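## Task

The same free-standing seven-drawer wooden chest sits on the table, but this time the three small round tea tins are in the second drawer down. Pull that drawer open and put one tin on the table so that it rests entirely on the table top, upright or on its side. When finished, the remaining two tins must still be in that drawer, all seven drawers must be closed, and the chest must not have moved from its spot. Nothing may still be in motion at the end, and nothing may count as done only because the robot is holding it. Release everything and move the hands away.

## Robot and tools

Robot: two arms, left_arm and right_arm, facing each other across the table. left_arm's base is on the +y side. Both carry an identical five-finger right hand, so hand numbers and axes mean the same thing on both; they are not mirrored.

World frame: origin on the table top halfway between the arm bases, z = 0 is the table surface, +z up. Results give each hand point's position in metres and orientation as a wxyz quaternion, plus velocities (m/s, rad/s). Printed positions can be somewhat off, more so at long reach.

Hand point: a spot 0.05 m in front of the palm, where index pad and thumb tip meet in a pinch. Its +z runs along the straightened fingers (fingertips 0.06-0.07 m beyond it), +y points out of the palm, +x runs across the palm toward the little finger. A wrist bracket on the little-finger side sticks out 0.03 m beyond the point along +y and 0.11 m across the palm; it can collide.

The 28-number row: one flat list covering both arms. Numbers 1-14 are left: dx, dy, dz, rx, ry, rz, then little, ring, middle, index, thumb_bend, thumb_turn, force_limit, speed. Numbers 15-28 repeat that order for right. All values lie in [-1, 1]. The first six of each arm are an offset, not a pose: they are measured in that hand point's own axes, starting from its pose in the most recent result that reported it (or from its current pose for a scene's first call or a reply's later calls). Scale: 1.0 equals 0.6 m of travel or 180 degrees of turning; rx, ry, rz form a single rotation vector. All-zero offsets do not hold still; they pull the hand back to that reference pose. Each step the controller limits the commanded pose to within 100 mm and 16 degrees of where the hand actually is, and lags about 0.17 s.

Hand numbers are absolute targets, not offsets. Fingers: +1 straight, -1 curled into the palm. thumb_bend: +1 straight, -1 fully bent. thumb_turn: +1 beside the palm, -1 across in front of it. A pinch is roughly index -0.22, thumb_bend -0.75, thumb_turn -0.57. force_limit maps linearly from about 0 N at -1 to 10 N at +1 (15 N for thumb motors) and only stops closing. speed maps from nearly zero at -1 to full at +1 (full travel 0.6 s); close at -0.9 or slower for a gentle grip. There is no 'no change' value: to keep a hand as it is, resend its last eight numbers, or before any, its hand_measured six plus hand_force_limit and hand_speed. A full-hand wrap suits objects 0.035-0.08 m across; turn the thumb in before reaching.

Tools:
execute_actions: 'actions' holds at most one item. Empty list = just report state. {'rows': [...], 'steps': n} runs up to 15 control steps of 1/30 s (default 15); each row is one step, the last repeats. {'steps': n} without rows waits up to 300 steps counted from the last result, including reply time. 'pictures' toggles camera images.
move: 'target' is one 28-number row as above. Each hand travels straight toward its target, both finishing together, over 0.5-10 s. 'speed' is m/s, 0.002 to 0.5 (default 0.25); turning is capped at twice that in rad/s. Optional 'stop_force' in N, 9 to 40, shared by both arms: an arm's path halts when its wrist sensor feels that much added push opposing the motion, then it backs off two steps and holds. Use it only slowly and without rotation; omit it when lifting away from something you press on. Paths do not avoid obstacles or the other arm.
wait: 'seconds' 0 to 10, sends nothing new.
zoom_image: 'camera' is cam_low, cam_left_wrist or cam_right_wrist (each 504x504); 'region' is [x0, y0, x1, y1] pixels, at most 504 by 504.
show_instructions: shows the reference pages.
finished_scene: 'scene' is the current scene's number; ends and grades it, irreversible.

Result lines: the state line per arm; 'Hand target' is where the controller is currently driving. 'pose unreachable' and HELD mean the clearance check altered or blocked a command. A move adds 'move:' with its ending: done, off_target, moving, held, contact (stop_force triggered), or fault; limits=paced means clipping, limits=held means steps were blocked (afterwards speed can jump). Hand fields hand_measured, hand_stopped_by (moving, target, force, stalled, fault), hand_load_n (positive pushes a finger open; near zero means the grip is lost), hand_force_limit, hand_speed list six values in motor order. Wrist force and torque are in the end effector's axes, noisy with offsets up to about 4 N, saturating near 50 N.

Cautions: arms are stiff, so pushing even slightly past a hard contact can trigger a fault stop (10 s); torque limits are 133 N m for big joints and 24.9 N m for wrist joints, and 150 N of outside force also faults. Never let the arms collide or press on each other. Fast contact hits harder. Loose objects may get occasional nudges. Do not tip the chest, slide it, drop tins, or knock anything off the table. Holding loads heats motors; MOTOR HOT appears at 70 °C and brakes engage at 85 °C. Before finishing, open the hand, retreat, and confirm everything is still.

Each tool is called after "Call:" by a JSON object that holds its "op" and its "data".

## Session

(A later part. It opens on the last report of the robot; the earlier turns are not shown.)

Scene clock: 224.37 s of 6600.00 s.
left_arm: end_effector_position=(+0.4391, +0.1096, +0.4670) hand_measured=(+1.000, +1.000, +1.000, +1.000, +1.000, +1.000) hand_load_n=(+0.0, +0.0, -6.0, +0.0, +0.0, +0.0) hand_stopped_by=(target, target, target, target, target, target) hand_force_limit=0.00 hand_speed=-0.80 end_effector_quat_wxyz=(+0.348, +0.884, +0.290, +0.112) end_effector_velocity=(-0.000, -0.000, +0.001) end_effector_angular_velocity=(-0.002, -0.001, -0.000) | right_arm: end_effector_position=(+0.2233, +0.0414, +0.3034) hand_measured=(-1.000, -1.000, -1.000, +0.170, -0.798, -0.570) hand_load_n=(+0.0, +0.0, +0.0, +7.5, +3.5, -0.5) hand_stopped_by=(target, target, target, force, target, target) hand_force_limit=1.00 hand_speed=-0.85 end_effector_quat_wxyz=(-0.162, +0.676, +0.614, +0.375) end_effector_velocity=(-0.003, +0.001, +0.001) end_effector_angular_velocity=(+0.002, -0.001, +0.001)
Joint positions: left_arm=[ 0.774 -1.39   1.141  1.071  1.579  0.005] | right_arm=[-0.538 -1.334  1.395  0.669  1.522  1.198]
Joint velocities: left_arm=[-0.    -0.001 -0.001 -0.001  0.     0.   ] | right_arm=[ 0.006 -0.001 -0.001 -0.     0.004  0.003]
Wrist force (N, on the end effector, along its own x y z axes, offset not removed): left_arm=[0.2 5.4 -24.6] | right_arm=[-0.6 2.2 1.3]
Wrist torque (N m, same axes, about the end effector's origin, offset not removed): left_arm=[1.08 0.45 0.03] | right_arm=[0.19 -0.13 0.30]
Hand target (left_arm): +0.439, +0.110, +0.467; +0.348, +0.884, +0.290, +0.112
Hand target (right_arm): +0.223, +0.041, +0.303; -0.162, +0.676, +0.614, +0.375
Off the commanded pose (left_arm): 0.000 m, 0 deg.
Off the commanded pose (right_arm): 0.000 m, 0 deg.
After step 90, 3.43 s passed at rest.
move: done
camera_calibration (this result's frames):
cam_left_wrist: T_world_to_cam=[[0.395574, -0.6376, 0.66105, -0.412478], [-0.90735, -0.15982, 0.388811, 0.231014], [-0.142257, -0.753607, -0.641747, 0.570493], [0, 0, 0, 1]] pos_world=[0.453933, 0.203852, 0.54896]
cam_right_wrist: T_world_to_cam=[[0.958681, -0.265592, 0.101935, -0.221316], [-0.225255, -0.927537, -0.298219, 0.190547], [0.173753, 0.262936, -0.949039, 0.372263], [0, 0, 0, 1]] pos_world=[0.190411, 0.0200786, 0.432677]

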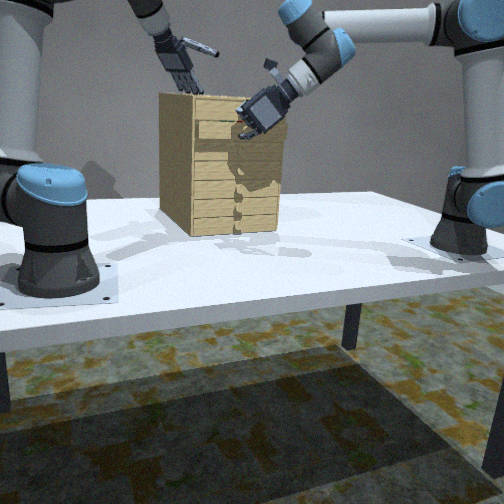

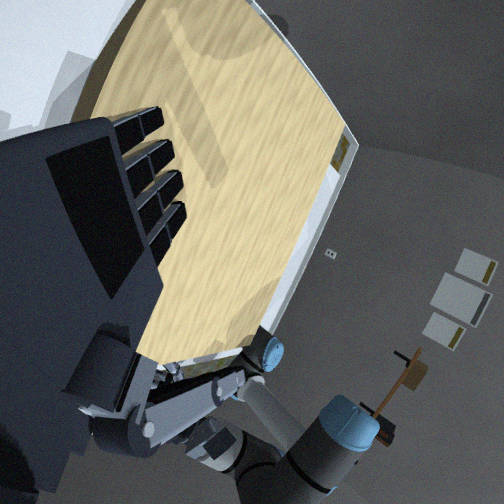

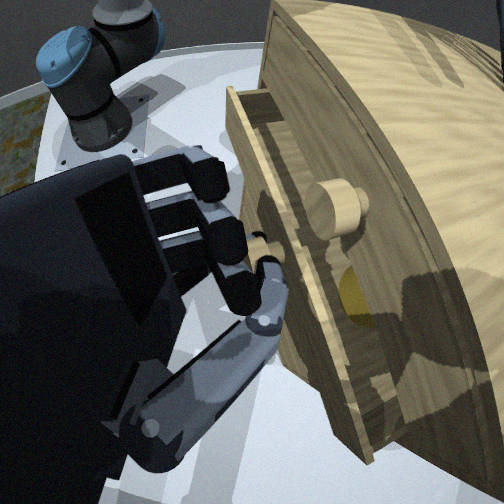

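Call:
{"op": "move", "data": {"target": [0,0,0,0,0,0,1,1,1,1,1,1,0,-0.8, 0.0037,-0.2206,-0.0758,0,0,0,-1,-1,-1,-0.15,-0.8,-0.57,1.0,-0.85], "speed": 0.05}}

Scene clock: 231.70 s of 6600.00 s.
left_arm: end_effector_position=(+0.4391, +0.1096, +0.4670) hand_measured=(+1.000, +1.000, +1.000, +1.000, +1.000, +1.000) hand_load_n=(+0.0, +0.0, -6.0, +0.0, +0.0, +0.0) hand_stopped_by=(target, target, target, target, target, target) hand_force_limit=0.00 hand_speed=-0.80 end_effector_quat_wxyz=(+0.348, +0.884, +0.290, +0.112) end_effector_velocity=(+0.000, -0.000, -0.002) end_effector_angular_velocity=(+0.002, +0.002, -0.000) | right_arm: end_effector_position=(+0.0835, +0.0379, +0.3034) hand_measured=(-1.000, -1.000, -1.000, +0.170, -0.798, -0.570) hand_load_n=(+0.0, +0.0, +0.0, +7.5, +3.5, -0.5) hand_stopped_by=(target, target, target, force, target, target) hand_force_limit=1.00 hand_speed=-0.85 end_effector_quat_wxyz=(-0.162, +0.676, +0.614, +0.375) end_effector_velocity=(-0.003, +0.000, +0.000) end_effector_angular_velocity=(+0.001, -0.000, +0.001)
Joint positions: left_arm=[ 0.774 -1.39   1.141  1.071  1.579  0.005] | right_arm=[-0.226 -1.349  1.417  0.677  1.754  1.408]
Joint velocities: left_arm=[-0.     0.001  0.001 -0.     0.    -0.   ] | right_arm=[ 0.006  0.001 -0.001  0.     0.004  0.003]
Wrist force (N, on the end effector, along its own x y z axes, offset not removed): left_arm=[0.2 6.3 -23.4] | right_arm=[4.0 0.4 0.8]
Wrist torque (N m, same axes, about the end effector's origin, offset not removed): left_arm=[1.21 0.40 0.05] | right_arm=[-0.17 -0.82 0.42]
Hand target (left_arm): +0.439, +0.110, +0.467; +0.348, +0.884, +0.290, +0.112
Hand target (right_arm): +0.083, +0.038, +0.303; -0.162, +0.676, +0.614, +0.375
Off the commanded pose (left_arm): 0.000 m, 0 deg.
Off the commanded pose (right_arm): 0.000 m, 0 deg.
After step 90, 1.17 s passed at rest.
move: done
camera_calibration (this result's frames):
cam_left_wrist: T_world_to_cam=[[0.395574, -0.637601, 0.66105, -0.412478], [-0.90735, -0.159819, 0.388811, 0.231014], [-0.142258, -0.753607, -0.641747, 0.570493], [0, 0, 0, 1]] pos_world=[0.453933, 0.203852, 0.54896]
cam_right_wrist: T_world_to_cam=[[0.958707, -0.265558, 0.101784, -0.0882137], [-0.225288, -0.927574, -0.29808, 0.155808], [0.17357, 0.262841, -0.949099, 0.397496], [0, 0, 0, 1]] pos_world=[0.0506795, 0.0166194, 0.432685]

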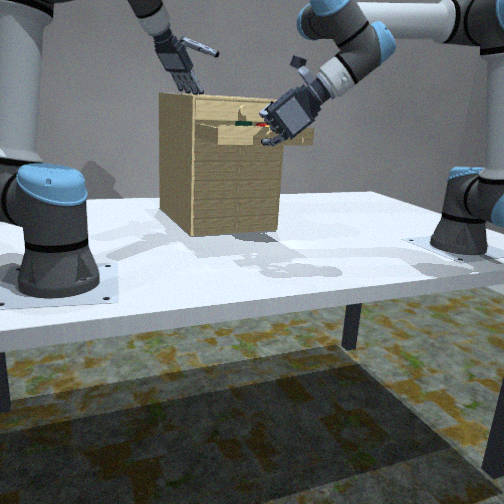

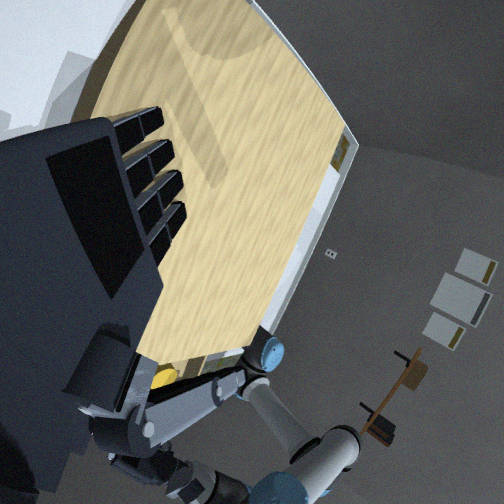

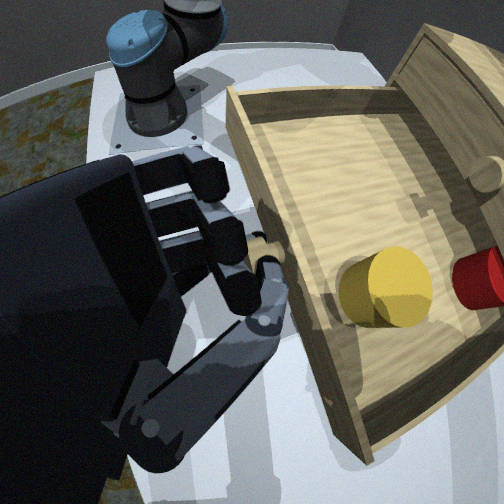

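Call:
{"op": "zoom_image", "data": {"camera": "cam_right_wrist", "region": [300,200,504,404]}}

Region (300, 200, 504, 404) of cam_right_wrist's 504x504 image, scaled by 2.471, with more detail than that image has.

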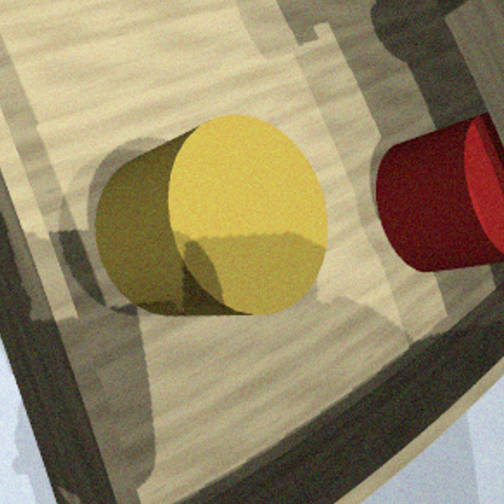

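Call:
{"op": "execute_actions", "data": {"actions": [{"rows":[[0,0,0,0,0,0,1,1,1,1,1,1,0,-0.8, 0,0,0,0,0,0,-1,-1,-1,0.55,-0.8,-0.57,0.0,-0.3]],"steps":15}], "pictures": false}}

Call:
{"op": "move", "data": {"target": [0,0,0,0,0,0,1,1,1,1,1,1,0,-0.8, 0.0008,-0.055,-0.022,0,0,0,-1,-1,-1,0.55,-0.8,-0.57,0.0,-0.3], "speed": 0.03}}

Scene clock: 318.57 s of 6600.00 s.
left_arm: end_effector_position=(+0.4391, +0.1096, +0.4670) hand_measured=(+1.000, +1.000, +1.000, +1.000, +1.000, +1.000) hand_load_n=(+0.0, +0.0, -5.5, +0.0, +0.0, +0.0) hand_stopped_by=(target, target, target, target, target, target) hand_force_limit=0.00 hand_speed=-0.80 end_effector_quat_wxyz=(+0.348, +0.884, +0.290, +0.112) end_effector_velocity=(-0.001, +0.000, -0.001) end_effector_angular_velocity=(+0.002, +0.002, -0.001) | right_arm: end_effector_position=(+0.0835, +0.0379, +0.3034) hand_measured=(-1.000, -1.000, -1.000, +0.550, -0.800, -0.570) hand_load_n=(+0.0, +0.0, +0.0, +0.0, +0.0, +0.0) hand_stopped_by=(target, target, target, moving, target, target) hand_force_limit=0.00 hand_speed=-0.30 end_effector_quat_wxyz=(-0.162, +0.676, +0.614, +0.375) end_effector_velocity=(+0.000, -0.001, -0.001) end_effector_angular_velocity=(-0.003, +0.000, -0.001)
Joint positions: left_arm=[ 0.774 -1.39   1.141  1.071  1.579  0.005] | right_arm=[-0.226 -1.349  1.417  0.677  1.754  1.408]
Joint velocities: left_arm=[-0.    -0.     0.001  0.002  0.001  0.   ] | right_arm=[-0.001  0.     0.003  0.     0.001 -0.   ]
Wrist force (N, on the end effector, along its own x y z axes, offset not removed): left_arm=[0.4 5.6 -23.9] | right_arm=[1.3 2.9 -2.2]
Wrist torque (N m, same axes, about the end effector's origin, offset not removed): left_arm=[1.09 0.37 0.03] | right_arm=[0.46 0.02 0.40]
Hand target (left_arm): +0.439, +0.110, +0.467; +0.348, +0.884, +0.290, +0.112
Hand target (right_arm): +0.084, +0.038, +0.303; -0.162, +0.676, +0.614, +0.375
Off the commanded pose (left_arm): 0.000 m, 0 deg.
Off the commanded pose (right_arm): 0.000 m, 0 deg.
Steps of this call (steps 1 to 90: nothing new was sent; then 83.37 s passed at rest; steps 91 to 105: all 15 steps of this action). Readings (end_effector_position | what the end effector reports):
91: left_arm (+0.4391, +0.1096, +0.4670) | right_arm (+0.0833, +0.0379, +0.3034) | left_arm hand_measured=(+1.000, +1.000, +1.000, +1.000, +1.000, +1.000) hand_load_n=(+0.0, +0.0, -6.0, +0.0, +0.0, +0.0) hand_stopped_by=(target, target, target, target, target, target) hand_force_limit=0.00 hand_speed=-0.80 | right_arm hand_measured=(-1.000, -1.000, -1.000, +0.170, -0.798, -0.570) hand_load_n=(+0.0, +0.0, +0.0, +7.5, +3.5, -0.5) hand_stopped_by=(target, target, target, moving, target, target) hand_force_limit=0.00 hand_speed=-0.30
92: left_arm (+0.4391, +0.1096, +0.4670) | right_arm (+0.0833, +0.0379, +0.3034) | left_arm hand_measured=(+1.000, +1.000, +1.000, +1.000, +1.000, +1.000) hand_load_n=(+0.0, +0.0, -6.0, +0.0, +0.0, +0.0) hand_stopped_by=(target, target, target, target, target, target) hand_force_limit=0.00 hand_speed=-0.80 | right_arm hand_measured=(-1.000, -1.000, -1.000, +0.170, -0.798, -0.570) hand_load_n=(+0.0, +0.0, +0.0, +7.5, +3.5, -0.5) hand_stopped_by=(target, target, target, moving, target, target) hand_force_limit=0.00 hand_speed=-0.30
94: left_arm (+0.4391, +0.1096, +0.4670) | right_arm (+0.0833, +0.0379, +0.3034) | left_arm hand_measured=(+1.000, +1.000, +1.000, +1.000, +1.000, +1.000) hand_load_n=(+0.0, +0.0, -6.0, +0.0, +0.0, +0.0) hand_stopped_by=(target, target, target, target, target, target) hand_force_limit=0.00 hand_speed=-0.80 | right_arm hand_measured=(-1.000, -1.000, -1.000, +0.204, -0.800, -0.570) hand_load_n=(+0.0, +0.0, +0.0, +1.5, +0.5, +0.5) hand_stopped_by=(target, target, target, moving, target, target) hand_force_limit=0.00 hand_speed=-0.30
98: left_arm (+0.4391, +0.1096, +0.4670) | right_arm (+0.0834, +0.0379, +0.3034) | left_arm hand_measured=(+1.000, +1.000, +1.000, +1.000, +1.000, +1.000) hand_load_n=(+0.0, +0.0, -5.5, +0.0, +0.0, +0.0) hand_stopped_by=(target, target, target, target, target, target) hand_force_limit=0.00 hand_speed=-0.80 | right_arm hand_measured=(-1.000, -1.000, -1.000, +0.360, -0.800, -0.570) hand_load_n=(+0.0, +0.0, +0.0, +0.0, +0.0, +0.0) hand_stopped_by=(target, target, target, moving, target, target) hand_force_limit=0.00 hand_speed=-0.30
105: the state above

Scene clock: 320.30 s of 6600.00 s.
left_arm: end_effector_position=(+0.4391, +0.1096, +0.4670) hand_measured=(+1.000, +1.000, +1.000, +1.000, +1.000, +1.000) hand_load_n=(+0.0, +0.0, -5.5, +0.0, +0.0, +0.0) hand_stopped_by=(target, target, target, target, target, target) hand_force_limit=0.00 hand_speed=-0.80 end_effector_quat_wxyz=(+0.348, +0.884, +0.290, +0.112) end_effector_velocity=(+0.000, +0.000, -0.001) end_effector_angular_velocity=(+0.002, +0.001, +0.000) | right_arm: end_effector_position=(+0.0483, +0.0357, +0.3046) hand_measured=(-1.000, -1.000, -1.000, +0.550, -0.800, -0.570) hand_load_n=(+0.0, +0.0, +0.0, +0.0, +0.0, +0.0) hand_stopped_by=(target, target, target, target, target, target) hand_force_limit=0.00 hand_speed=-0.30 end_effector_quat_wxyz=(-0.162, +0.676, +0.614, +0.375) end_effector_velocity=(-0.002, +0.000, +0.000) end_effector_angular_velocity=(-0.001, -0.001, +0.001)
Joint positions: left_arm=[ 0.774 -1.39   1.141  1.071  1.579  0.005] | right_arm=[-0.143 -1.338  1.401  0.693  1.814  1.466]
Joint velocities: left_arm=[ 0.     0.001  0.001  0.001 -0.001  0.   ] | right_arm=[ 0.005  0.001 -0.002  0.002  0.004  0.002]
Wrist force (N, on the end effector, along its own x y z axes, offset not removed): left_arm=[1.2 6.8 -23.4] | right_arm=[2.3 -3.2 -0.9]
Wrist torque (N m, same axes, about the end effector's origin, offset not removed): left_arm=[1.24 0.27 0.18] | right_arm=[-0.51 -0.24 0.39]
Hand target (left_arm): +0.439, +0.110, +0.467; +0.348, +0.884, +0.290, +0.112
Hand target (right_arm): +0.048, +0.036, +0.305; -0.162, +0.676, +0.614, +0.375
Off the commanded pose (left_arm): 0.000 m, 0 deg.
Off the commanded pose (right_arm): 0.000 m, 0 deg.
move: done
camera_calibration (this result's frames):
cam_left_wrist: T_world_to_cam=[[0.395574, -0.637601, 0.66105, -0.412478], [-0.90735, -0.159819, 0.388811, 0.231014], [-0.142257, -0.753607, -0.641747, 0.570493], [0, 0, 0, 1]] pos_world=[0.453933, 0.203852, 0.54896]
cam_right_wrist: T_world_to_cam=[[0.958715, -0.265545, 0.101738, -0.0550872], [-0.225281, -0.927565, -0.298114, 0.14624], [0.173531, 0.262887, -0.949093, 0.405332], [0, 0, 0, 1]] pos_world=[0.0154204, 0.0144627, 0.433899]

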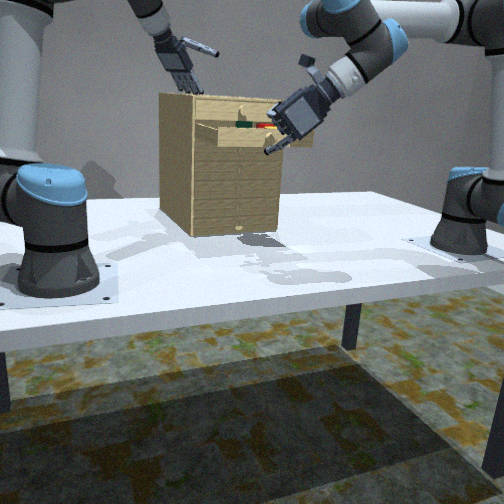

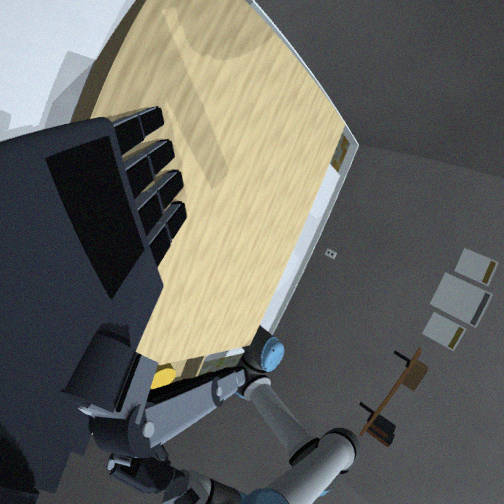

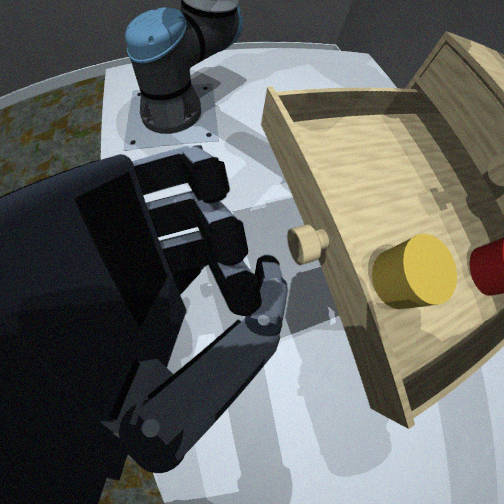

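Call:
{"op": "move", "data": {"target": [0,0,0,0,0,0,1,1,1,1,1,1,0,-0.8, 0.0592,0.0407,-0.1728,0,0,0,-1,-1,0.5,0.5,0.65,-1,0.2,-0.3], "speed": 0.2}}

Scene clock: 366.50 s of 6600.00 s.
left_arm: end_effector_position=(+0.4391, +0.1096, +0.4670) hand_measured=(+1.000, +1.000, +1.000, +1.000, +1.000, +1.000) hand_load_n=(+0.0, +0.0, -5.5, +0.0, +0.0, +0.0) hand_stopped_by=(target, target, target, target, target, target) hand_force_limit=0.00 hand_speed=-0.80 end_effector_quat_wxyz=(+0.348, +0.884, +0.290, +0.112) end_effector_velocity=(-0.000, -0.000, +0.000) end_effector_angular_velocity=(-0.000, -0.000, -0.001) | right_arm: end_effector_position=(+0.0383, -0.0144, +0.4046) hand_measured=(-1.000, -1.000, +0.500, +0.500, +0.650, -0.798) hand_load_n=(+0.0, +0.0, +0.0, +0.0, +0.0, +0.0) hand_stopped_by=(target, target, target, target, target, force) hand_force_limit=0.20 hand_speed=-0.30 end_effector_quat_wxyz=(-0.162, +0.676, +0.614, +0.375) end_effector_velocity=(+0.000, -0.000, +0.000) end_effector_angular_velocity=(-0.001, +0.000, -0.001)
Joint positions: left_arm=[ 0.774 -1.39   1.141  1.071  1.579  0.005] | right_arm=[-0.129 -1.443  1.271  0.931  1.824  1.475]
Joint velocities: left_arm=[-0. -0.  0. -0.  0.  0.] | right_arm=[-0.001 -0.    -0.     0.001  0.     0.001]
Wrist force (N, on the end effector, along its own x y z axes, offset not removed): left_arm=[-0.9 6.2 -24.1] | right_arm=[0.2 1.2 -2.6]
Wrist torque (N m, same axes, about the end effector's origin, offset not removed): left_arm=[1.18 0.61 0.03] | right_arm=[0.25 0.15 0.27]
Hand target (left_arm): +0.439, +0.110, +0.467; +0.348, +0.884, +0.290, +0.112
Hand target (right_arm): +0.038, -0.014, +0.405; -0.162, +0.676, +0.614, +0.375
Off the commanded pose (left_arm): 0.000 m, 0 deg.
Off the commanded pose (right_arm): 0.000 m, 0 deg.
After step 90, 40.97 s passed at rest.
move: done
camera_calibration (this result's frames):
cam_left_wrist: T_world_to_cam=[[0.395574, -0.637601, 0.66105, -0.412478], [-0.90735, -0.159819, 0.388811, 0.231014], [-0.142258, -0.753607, -0.641747, 0.570493], [0, 0, 0, 1]] pos_world=[0.453933, 0.203852, 0.54896]
cam_right_wrist: T_world_to_cam=[[0.958716, -0.265545, 0.101733, -0.0690793], [-0.225285, -0.927567, -0.298106, 0.127326], [0.173524, 0.26288, -0.949096, 0.515187], [0, 0, 0, 1]] pos_world=[0.00551435, -0.0356731, 0.533946]

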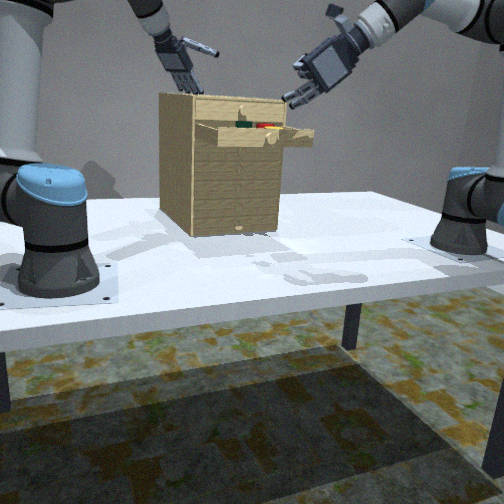

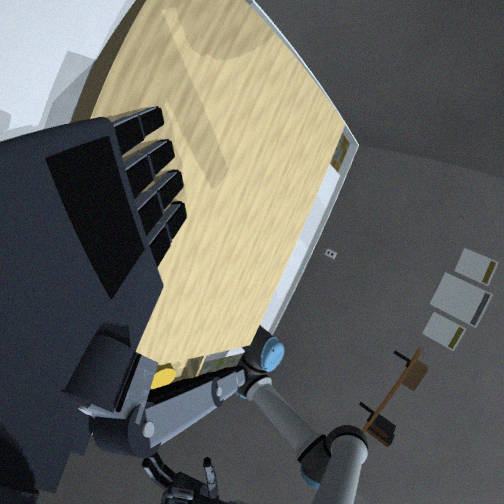

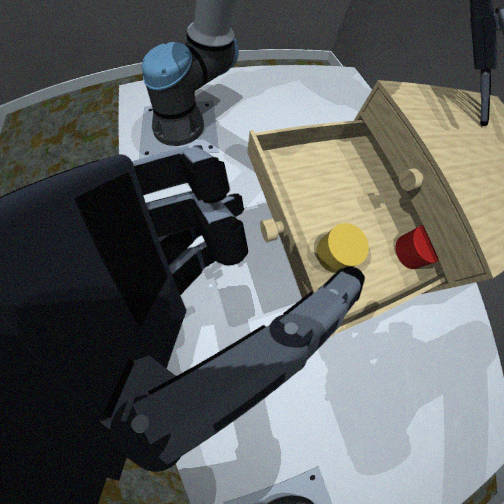

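Call:
{"op": "zoom_image", "data": {"camera": "cam_right_wrist", "region": [240,120,480,320]}}

Region (240, 120, 480, 320) of cam_right_wrist's 504x504 image, scaled by 2.100, with more detail than that image has.

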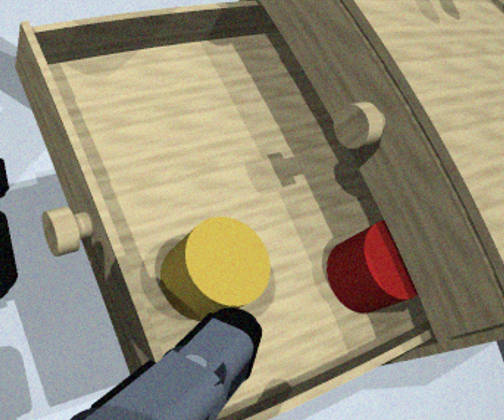

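Call:
{"op": "move", "data": {"target": [0,0,0,0,0,0,1,1,1,1,1,1,0,-0.8, 0.006,0.1598,0.1007,0.0351,0.0288,0.5949,-1,-1,0.5,0.5,0.65,-0.98,0.2,-0.3], "speed": 0.15}}

Scene clock: 394.47 s of 6600.00 s.
left_arm: end_effector_position=(+0.4391, +0.1096, +0.4670) hand_measured=(+1.000, +1.000, +1.000, +1.000, +1.000, +1.000) hand_load_n=(+0.0, +0.0, -5.5, +0.0, +0.0, +0.0) hand_stopped_by=(target, target, target, target, target, target) hand_force_limit=0.00 hand_speed=-0.80 end_effector_quat_wxyz=(+0.348, +0.884, +0.290, +0.112) end_effector_velocity=(+0.000, +0.000, -0.001) end_effector_angular_velocity=(+0.002, +0.001, +0.001) | right_arm: end_effector_position=(+0.1480, +0.0103, +0.3900) hand_measured=(-1.000, -1.000, +0.500, +0.500, +0.650, -0.980) hand_load_n=(+0.0, +0.0, +0.0, +0.0, +0.0, +0.0) hand_stopped_by=(target, target, target, target, target, target) hand_force_limit=0.20 hand_speed=-0.30 end_effector_quat_wxyz=(+0.453, -0.871, +0.167, -0.089) end_effector_velocity=(+0.000, +0.000, +0.000) end_effector_angular_velocity=(+0.006, +0.009, -0.007)
Joint positions: left_arm=[ 0.774 -1.39   1.141  1.071  1.579  0.005] | right_arm=[-0.676 -1.479  1.279  0.825  1.371  2.995]
Joint velocities: left_arm=[ 0.     0.001  0.001  0.001 -0.001 -0.   ] | right_arm=[-0.003 -0.001  0.002 -0.003 -0.002  0.012]
Wrist force (N, on the end effector, along its own x y z axes, offset not removed): left_arm=[0.0 6.0 -22.4] | right_arm=[2.5 3.9 -0.8]
Wrist torque (N m, same axes, about the end effector's origin, offset not removed): left_arm=[1.13 0.37 -0.05] | right_arm=[0.61 -0.44 0.42]
Hand target (left_arm): +0.439, +0.110, +0.467; +0.348, +0.884, +0.290, +0.112
Hand target (right_arm): +0.148, +0.010, +0.390; -0.453, +0.871, -0.168, +0.089
Off the commanded pose (left_arm): 0.000 m, 0 deg.
Off the commanded pose (right_arm): 0.000 m, 0 deg.
After step 90, 18.30 s passed at rest.
move: done
camera_calibration (this result's frames):
cam_left_wrist: T_world_to_cam=[[0.395574, -0.637601, 0.66105, -0.412478], [-0.90735, -0.159819, 0.388811, 0.231014], [-0.142258, -0.753607, -0.641747, 0.570493], [0, 0, 0, 1]] pos_world=[0.453933, 0.203852, 0.54896]
cam_right_wrist: T_world_to_cam=[[-0.332466, -0.436035, -0.836266, 0.392519], [-0.928592, -0.00367055, 0.371085, 0.00415546], [-0.164876, 0.899922, -0.403678, 0.30657], [0, 0, 0, 1]] pos_world=[0.184904, -0.104722, 0.450464]

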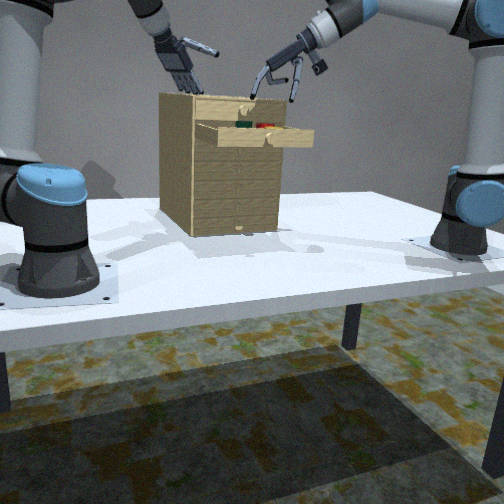

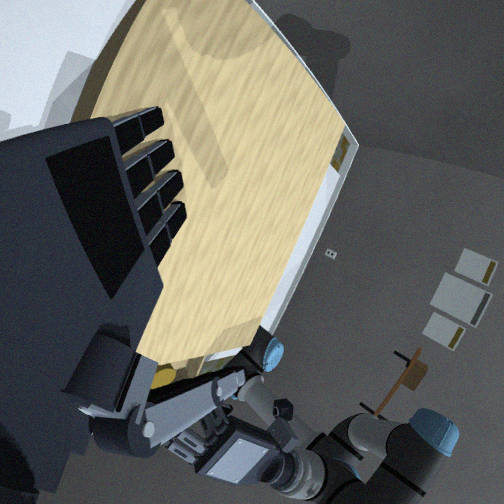

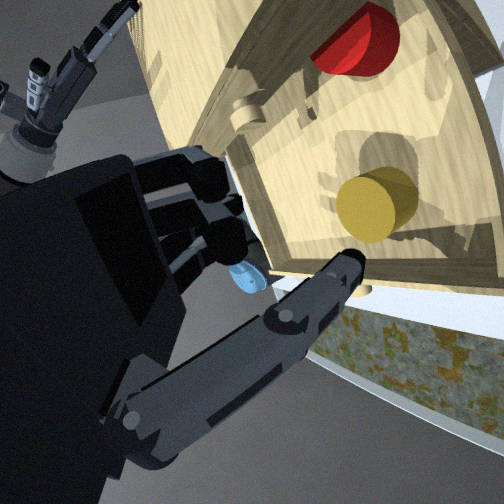

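Call:
{"op": "zoom_image", "data": {"camera": "cam_right_wrist", "region": [280,130,480,310]}}

Region (280, 130, 480, 310) of cam_right_wrist's 504x504 image, scaled by 2.520, with more detail than that image has; it fills the top 454 rows of this view, and the rest is white.

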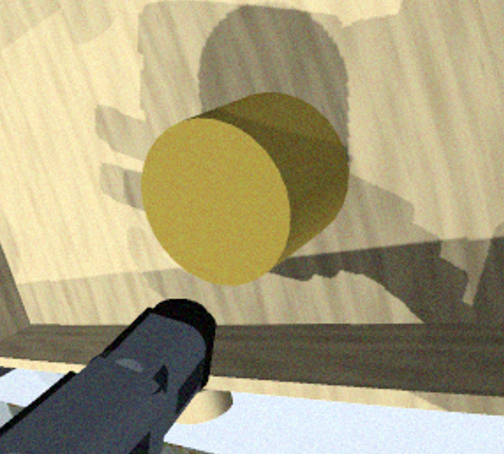

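Call:
{"op": "move", "data": {"target": [0,0,0,0,0,0,1,1,1,1,1,1,0,-0.8, 0.0018,0.0935,0.0702,0,0,0,-1,-1,0.5,0.5,0.65,-0.98,0.2,-0.3], "speed": 0.06, "stop_force": 10}}

Scene clock: 428.20 s of 6600.00 s.
left_arm: end_effector_position=(+0.4391, +0.1096, +0.4670) hand_measured=(+1.000, +1.000, +1.000, +1.000, +1.000, +1.000) hand_load_n=(+0.0, +0.0, -5.5, +0.0, +0.0, +0.0) hand_stopped_by=(target, target, target, target, target, target) hand_force_limit=0.00 hand_speed=-0.80 end_effector_quat_wxyz=(+0.348, +0.884, +0.290, +0.112) end_effector_velocity=(-0.000, -0.000, -0.000) end_effector_angular_velocity=(-0.002, +0.000, -0.001) | right_arm: end_effector_position=(+0.1501, +0.0120, +0.3201) hand_measured=(-1.000, -1.000, +0.500, +0.500, +0.650, -0.980) hand_load_n=(+0.0, +0.0, +0.0, +0.0, +0.0, +0.0) hand_stopped_by=(target, target, target, target, target, target) hand_force_limit=0.20 hand_speed=-0.30 end_effector_quat_wxyz=(+0.453, -0.871, +0.167, -0.089) end_effector_velocity=(+0.000, +0.000, -0.003) end_effector_angular_velocity=(-0.001, -0.002, +0.001)
Joint positions: left_arm=[ 0.774 -1.39   1.141  1.071  1.579  0.005] | right_arm=[-0.678 -1.492  1.472  0.645  1.37   2.994]
Joint velocities: left_arm=[-0.    -0.     0.001 -0.002  0.002 -0.   ] | right_arm=[ 0.     0.     0.006 -0.006  0.001 -0.002]
Wrist force (N, on the end effector, along its own x y z axes, offset not removed): left_arm=[1.0 7.4 -23.1] | right_arm=[-0.1 4.5 -2.6]
Wrist torque (N m, same axes, about the end effector's origin, offset not removed): left_arm=[1.34 0.22 0.11] | right_arm=[0.85 0.13 0.24]
Hand target (left_arm): +0.439, +0.110, +0.467; +0.348, +0.884, +0.290, +0.112
Hand target (right_arm): +0.150, +0.012, +0.320; -0.453, +0.871, -0.167, +0.089
Off the commanded pose (left_arm): 0.000 m, 0 deg.
Off the commanded pose (right_arm): 0.000 m, 0 deg.
After step 90, 29.17 s passed at rest.
move: done
camera_calibration (this result's frames):
cam_left_wrist: T_world_to_cam=[[0.395574, -0.637601, 0.66105, -0.412478], [-0.90735, -0.159819, 0.388811, 0.231014], [-0.142258, -0.753607, -0.641747, 0.570493], [0, 0, 0, 1]] pos_world=[0.453933, 0.203852, 0.54896]
cam_right_wrist: T_world_to_cam=[[-0.332464, -0.436074, -0.836246, 0.335524], [-0.928591, -0.00366346, 0.371087, 0.032054], [-0.164885, 0.899903, -0.403717, 0.277167], [0, 0, 0, 1]] pos_world=[0.187015, -0.102993, 0.380582]

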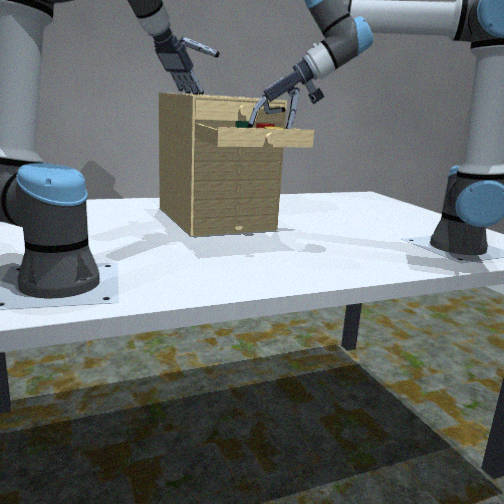

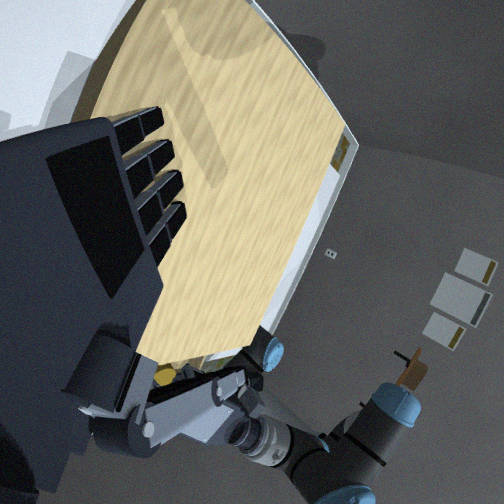

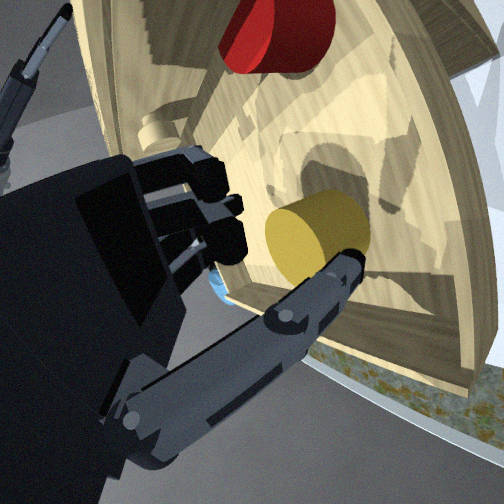

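Call:
{"op": "move", "data": {"target": [0,0,0,0,0,0,1,1,1,1,1,1,0,-0.8, 0,0.0219,0.0153,0,0,0,-1,-1,0.5,0.5,0.65,-0.98,0.2,-0.3], "speed": 0.01, "stop_force": 9}}

Call:
{"op": "zoom_image", "data": {"camera": "cam_low", "region": [190,60,340,170]}}

Scene clock: 434.57 s of 6600.00 s.
left_arm: end_effector_position=(+0.4391, +0.1096, +0.4670) hand_measured=(+1.000, +1.000, +1.000, +1.000, +1.000, +1.000) hand_load_n=(+0.0, +0.0, -5.5, +0.0, +0.0, +0.0) hand_stopped_by=(target, target, target, target, target, target) hand_force_limit=0.00 hand_speed=-0.80 end_effector_quat_wxyz=(+0.348, +0.884, +0.290, +0.112) end_effector_velocity=(-0.000, +0.000, -0.001) end_effector_angular_velocity=(+0.001, +0.001, +0.000) | right_arm: end_effector_position=(+0.1501, +0.0120, +0.3043) hand_measured=(-1.000, -1.000, +0.500, +0.500, +0.650, -0.980) hand_load_n=(+0.0, +0.0, +0.0, +0.0, +0.0, +0.0) hand_stopped_by=(target, target, target, target, target, target) hand_force_limit=0.20 hand_speed=-0.30 end_effector_quat_wxyz=(+0.453, -0.871, +0.167, -0.089) end_effector_velocity=(+0.000, +0.000, -0.002) end_effector_angular_velocity=(+0.001, -0.001, +0.000)
Joint positions: left_arm=[ 0.774 -1.39   1.141  1.071  1.579  0.005] | right_arm=[-0.678 -1.492  1.512  0.605  1.369  2.994]
Joint velocities: left_arm=[ 0.     0.     0.001  0.001  0.    -0.   ] | right_arm=[ 0.     0.001  0.004 -0.005 -0.     0.   ]
Wrist force (N, on the end effector, along its own x y z axes, offset not removed): left_arm=[0.3 4.7 -24.5] | right_arm=[1.8 0.1 -1.8]
Wrist torque (N m, same axes, about the end effector's origin, offset not removed): left_arm=[0.99 0.36 -0.03] | right_arm=[0.18 -0.28 0.38]
Hand target (left_arm): +0.439, +0.110, +0.467; +0.348, +0.884, +0.290, +0.112
Hand target (right_arm): +0.150, +0.012, +0.304; -0.453, +0.871, -0.167, +0.089
Off the commanded pose (left_arm): 0.000 m, 0 deg.
Off the commanded pose (right_arm): 0.000 m, 0 deg.
After step 90, 1.57 s passed at rest.
move: done
camera_calibration (this result's frames):
cam_left_wrist: T_world_to_cam=[[0.395574, -0.637601, 0.66105, -0.412478], [-0.90735, -0.159819, 0.388811, 0.231014], [-0.142258, -0.753607, -0.641747, 0.570493], [0, 0, 0, 1]] pos_world=[0.453933, 0.203852, 0.54896]
cam_right_wrist: T_world_to_cam=[[-0.332443, -0.436055, -0.836264, 0.322306], [-0.9286, -0.00367384, 0.371065, 0.0379713], [-0.164877, 0.899913, -0.403699, 0.270808], [0, 0, 0, 1]] pos_world=[0.187059, -0.103021, 0.364768]

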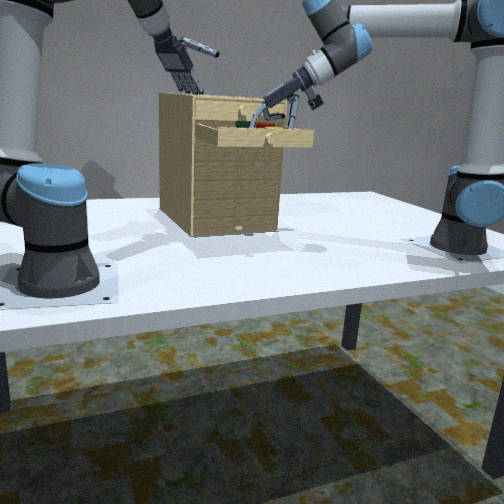

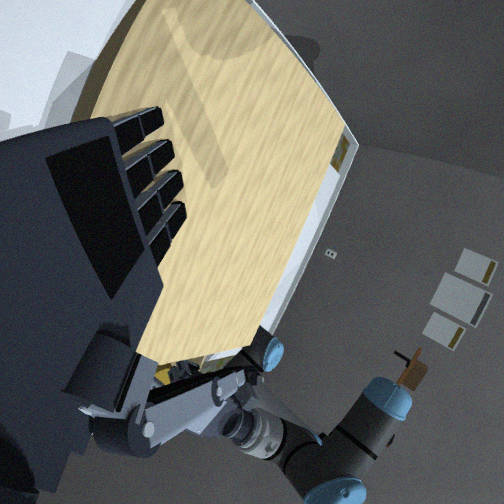

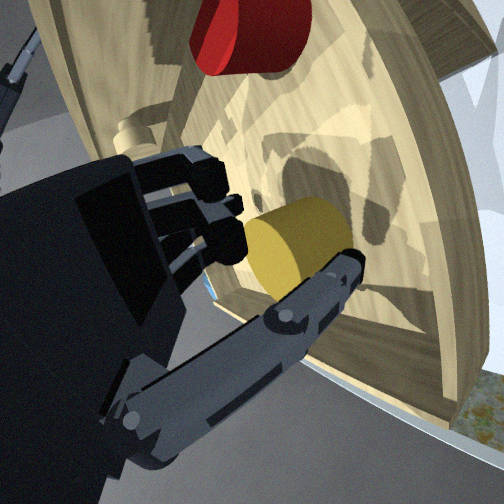

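Region (190, 60, 340, 170) of cam_low's 504x504 image, scaled by 3.360, with more detail than that image has; it fills the top 370 rows of this view, and the rest is white.

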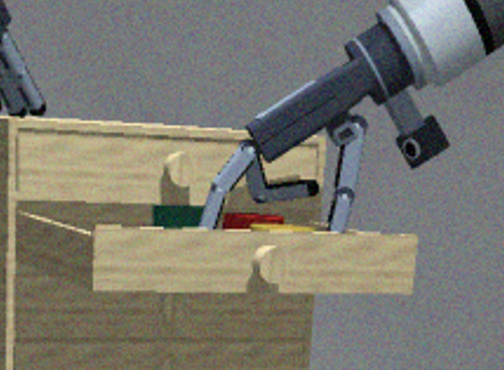

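Call:
{"op": "move", "data": {"target": [0,0,0,0,0,0,1,1,1,1,1,1,0,-0.8, 0,0,0,0,0,0,-1,-1,-0.1,-0.1,0.1,-0.98,0.2,-0.85], "speed": 0.01}}

Scene clock: 441.50 s of 6600.00 s.
left_arm: end_effector_position=(+0.4391, +0.1096, +0.4670) hand_measured=(+1.000, +1.000, +1.000, +1.000, +1.000, +1.000) hand_load_n=(+0.0, +0.0, -5.5, +0.0, +0.0, +0.0) hand_stopped_by=(target, target, target, target, target, target) hand_force_limit=0.00 hand_speed=-0.80 end_effector_quat_wxyz=(+0.348, +0.884, +0.290, +0.112) end_effector_velocity=(-0.000, +0.000, +0.000) end_effector_angular_velocity=(-0.001, -0.000, -0.000) | right_arm: end_effector_position=(+0.1501, +0.0120, +0.3043) hand_measured=(-1.000, -1.000, +0.086, +0.078, +0.402, -0.980) hand_load_n=(+0.0, +0.0, +5.0, +6.5, +10.0, +0.5) hand_stopped_by=(target, target, force, force, force, target) hand_force_limit=0.20 hand_speed=-0.85 end_effector_quat_wxyz=(+0.453, -0.871, +0.167, -0.089) end_effector_velocity=(+0.001, +0.000, +0.000) end_effector_angular_velocity=(+0.001, -0.001, -0.001)
Joint positions: left_arm=[ 0.774 -1.39   1.141  1.071  1.579  0.005] | right_arm=[-0.678 -1.492  1.512  0.605  1.369  2.994]
Joint velocities: left_arm=[ 0.    -0.     0.    -0.     0.001  0.   ] | right_arm=[-0.002  0.     0.    -0.001 -0.     0.   ]
Wrist force (N, on the end effector, along its own x y z axes, offset not removed): left_arm=[0.5 6.4 -22.7] | right_arm=[1.6 0.0 -1.6]
Wrist torque (N m, same axes, about the end effector's origin, offset not removed): left_arm=[1.16 0.26 0.14] | right_arm=[0.39 -0.21 0.42]
Hand target (left_arm): +0.439, +0.110, +0.467; +0.348, +0.884, +0.290, +0.112
Hand target (right_arm): +0.150, +0.012, +0.304; -0.453, +0.871, -0.167, +0.089
Off the commanded pose (left_arm): 0.000 m, 0 deg.
Off the commanded pose (right_arm): 0.000 m, 0 deg.
After step 90, 1.97 s passed at rest.
move: done
camera_calibration (this result's frames):
cam_left_wrist: T_world_to_cam=[[0.395574, -0.637601, 0.66105, -0.412478], [-0.90735, -0.159819, 0.388811, 0.231014], [-0.142258, -0.753607, -0.641747, 0.570493], [0, 0, 0, 1]] pos_world=[0.453933, 0.203852, 0.54896]
cam_right_wrist: T_world_to_cam=[[-0.332424, -0.436026, -0.836287, 0.322332], [-0.928608, -0.00368645, 0.371044, 0.0379749], [-0.164868, 0.899927, -0.403672, 0.270804], [0, 0, 0, 1]] pos_world=[0.187062, -0.103018, 0.364787]

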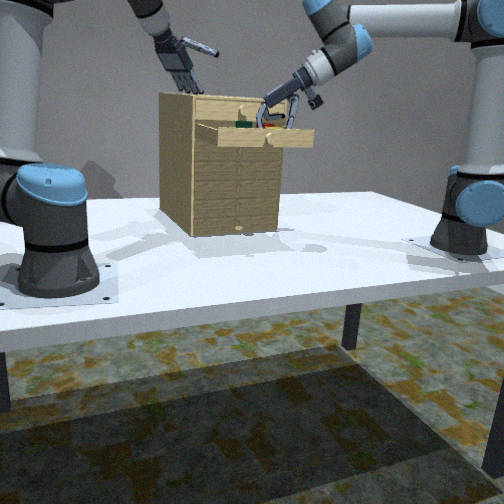

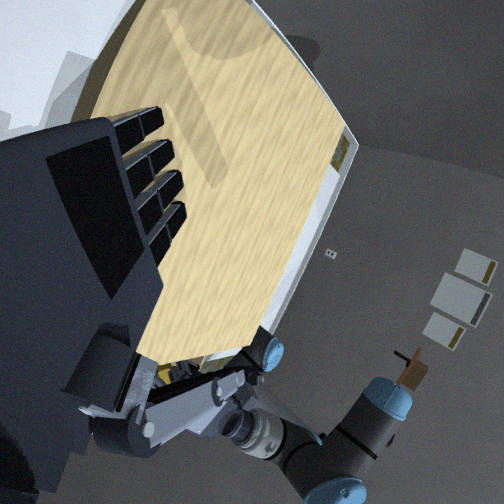

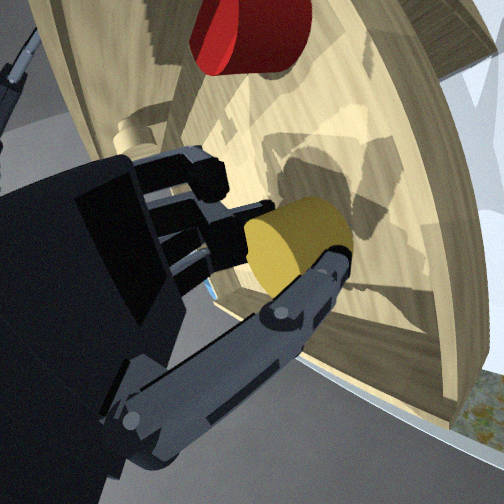

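Call:
{"op": "move", "data": {"target": [0,0,0,0,0,0,1,1,1,1,1,1,0,-0.8, 0,-0.1093,-0.0766,0,0,0,-1,-1,-0.1,-0.1,0.1,-0.98,0.2,-0.85], "speed": 0.05}}

Scene clock: 446.77 s of 6600.00 s.
left_arm: end_effector_position=(+0.4391, +0.1096, +0.4670) hand_measured=(+1.000, +1.000, +1.000, +1.000, +1.000, +1.000) hand_load_n=(+0.0, +0.0, -5.5, +0.0, +0.0, +0.0) hand_stopped_by=(target, target, target, target, target, target) hand_force_limit=0.00 hand_speed=-0.80 end_effector_quat_wxyz=(+0.348, +0.884, +0.290, +0.112) end_effector_velocity=(-0.000, +0.000, +0.000) end_effector_angular_velocity=(-0.000, +0.001, +0.000) | right_arm: end_effector_position=(+0.1498, +0.0120, +0.3841) hand_measured=(-1.000, -1.000, +0.086, +0.078, +0.402, -0.980) hand_load_n=(+0.0, +0.0, +5.0, +6.0, +10.5, +0.5) hand_stopped_by=(target, target, force, force, force, target) hand_force_limit=0.20 hand_speed=-0.85 end_effector_quat_wxyz=(+0.453, -0.871, +0.167, -0.089) end_effector_velocity=(-0.001, +0.000, +0.002) end_effector_angular_velocity=(-0.001, +0.002, -0.000)
Joint positions: left_arm=[ 0.774 -1.39   1.141  1.071  1.579  0.005] | right_arm=[-0.678 -1.476  1.291  0.81   1.37   2.994]
Joint velocities: left_arm=[ 0.    -0.001  0.     0.001  0.    -0.001] | right_arm=[ 0.001  0.002 -0.008  0.008  0.     0.002]
Wrist force (N, on the end effector, along its own x y z axes, offset not removed): left_arm=[1.3 4.7 -24.9] | right_arm=[4.1 1.9 1.3]
Wrist torque (N m, same axes, about the end effector's origin, offset not removed): left_arm=[0.94 0.21 0.18] | right_arm=[0.15 -0.57 0.42]
Hand target (left_arm): +0.439, +0.110, +0.467; +0.348, +0.884, +0.290, +0.112
Hand target (right_arm): +0.150, +0.012, +0.384; -0.453, +0.871, -0.167, +0.089
Off the commanded pose (left_arm): 0.000 m, 0 deg.
Off the commanded pose (right_arm): 0.000 m, 0 deg.
After step 90, 0.30 s passed at rest.
move: done
camera_calibration (this result's frames):
cam_left_wrist: T_world_to_cam=[[0.395574, -0.637601, 0.66105, -0.412478], [-0.90735, -0.159819, 0.388811, 0.231014], [-0.142258, -0.753607, -0.641747, 0.570493], [0, 0, 0, 1]] pos_world=[0.453933, 0.203852, 0.54896]
cam_right_wrist: T_world_to_cam=[[-0.332473, -0.435944, -0.83631, 0.388993], [-0.928595, -0.00367482, 0.371076, 0.00805919], [-0.164842, 0.899966, -0.403594, 0.302956], [0, 0, 0, 1]] pos_world=[0.186753, -0.103042, 0.444599]

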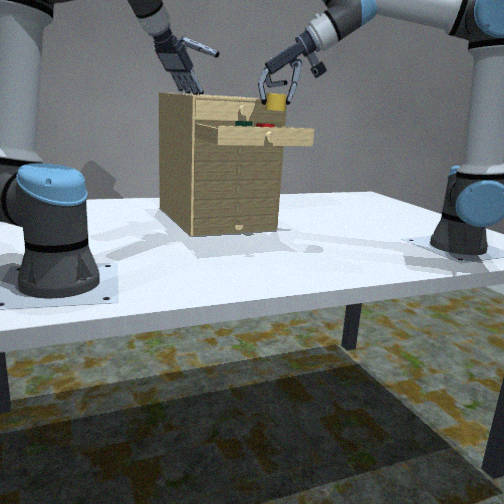

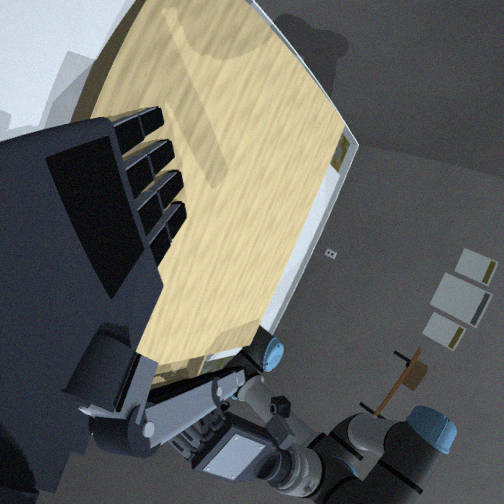

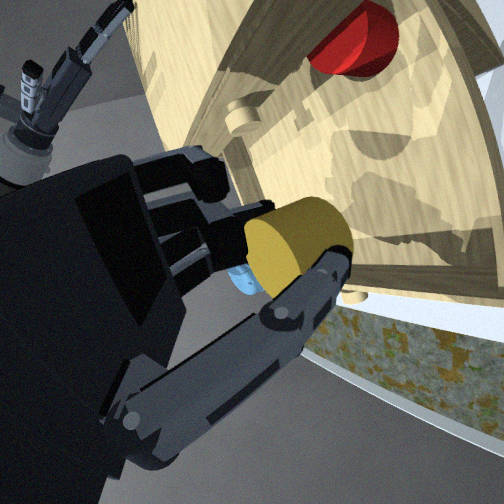

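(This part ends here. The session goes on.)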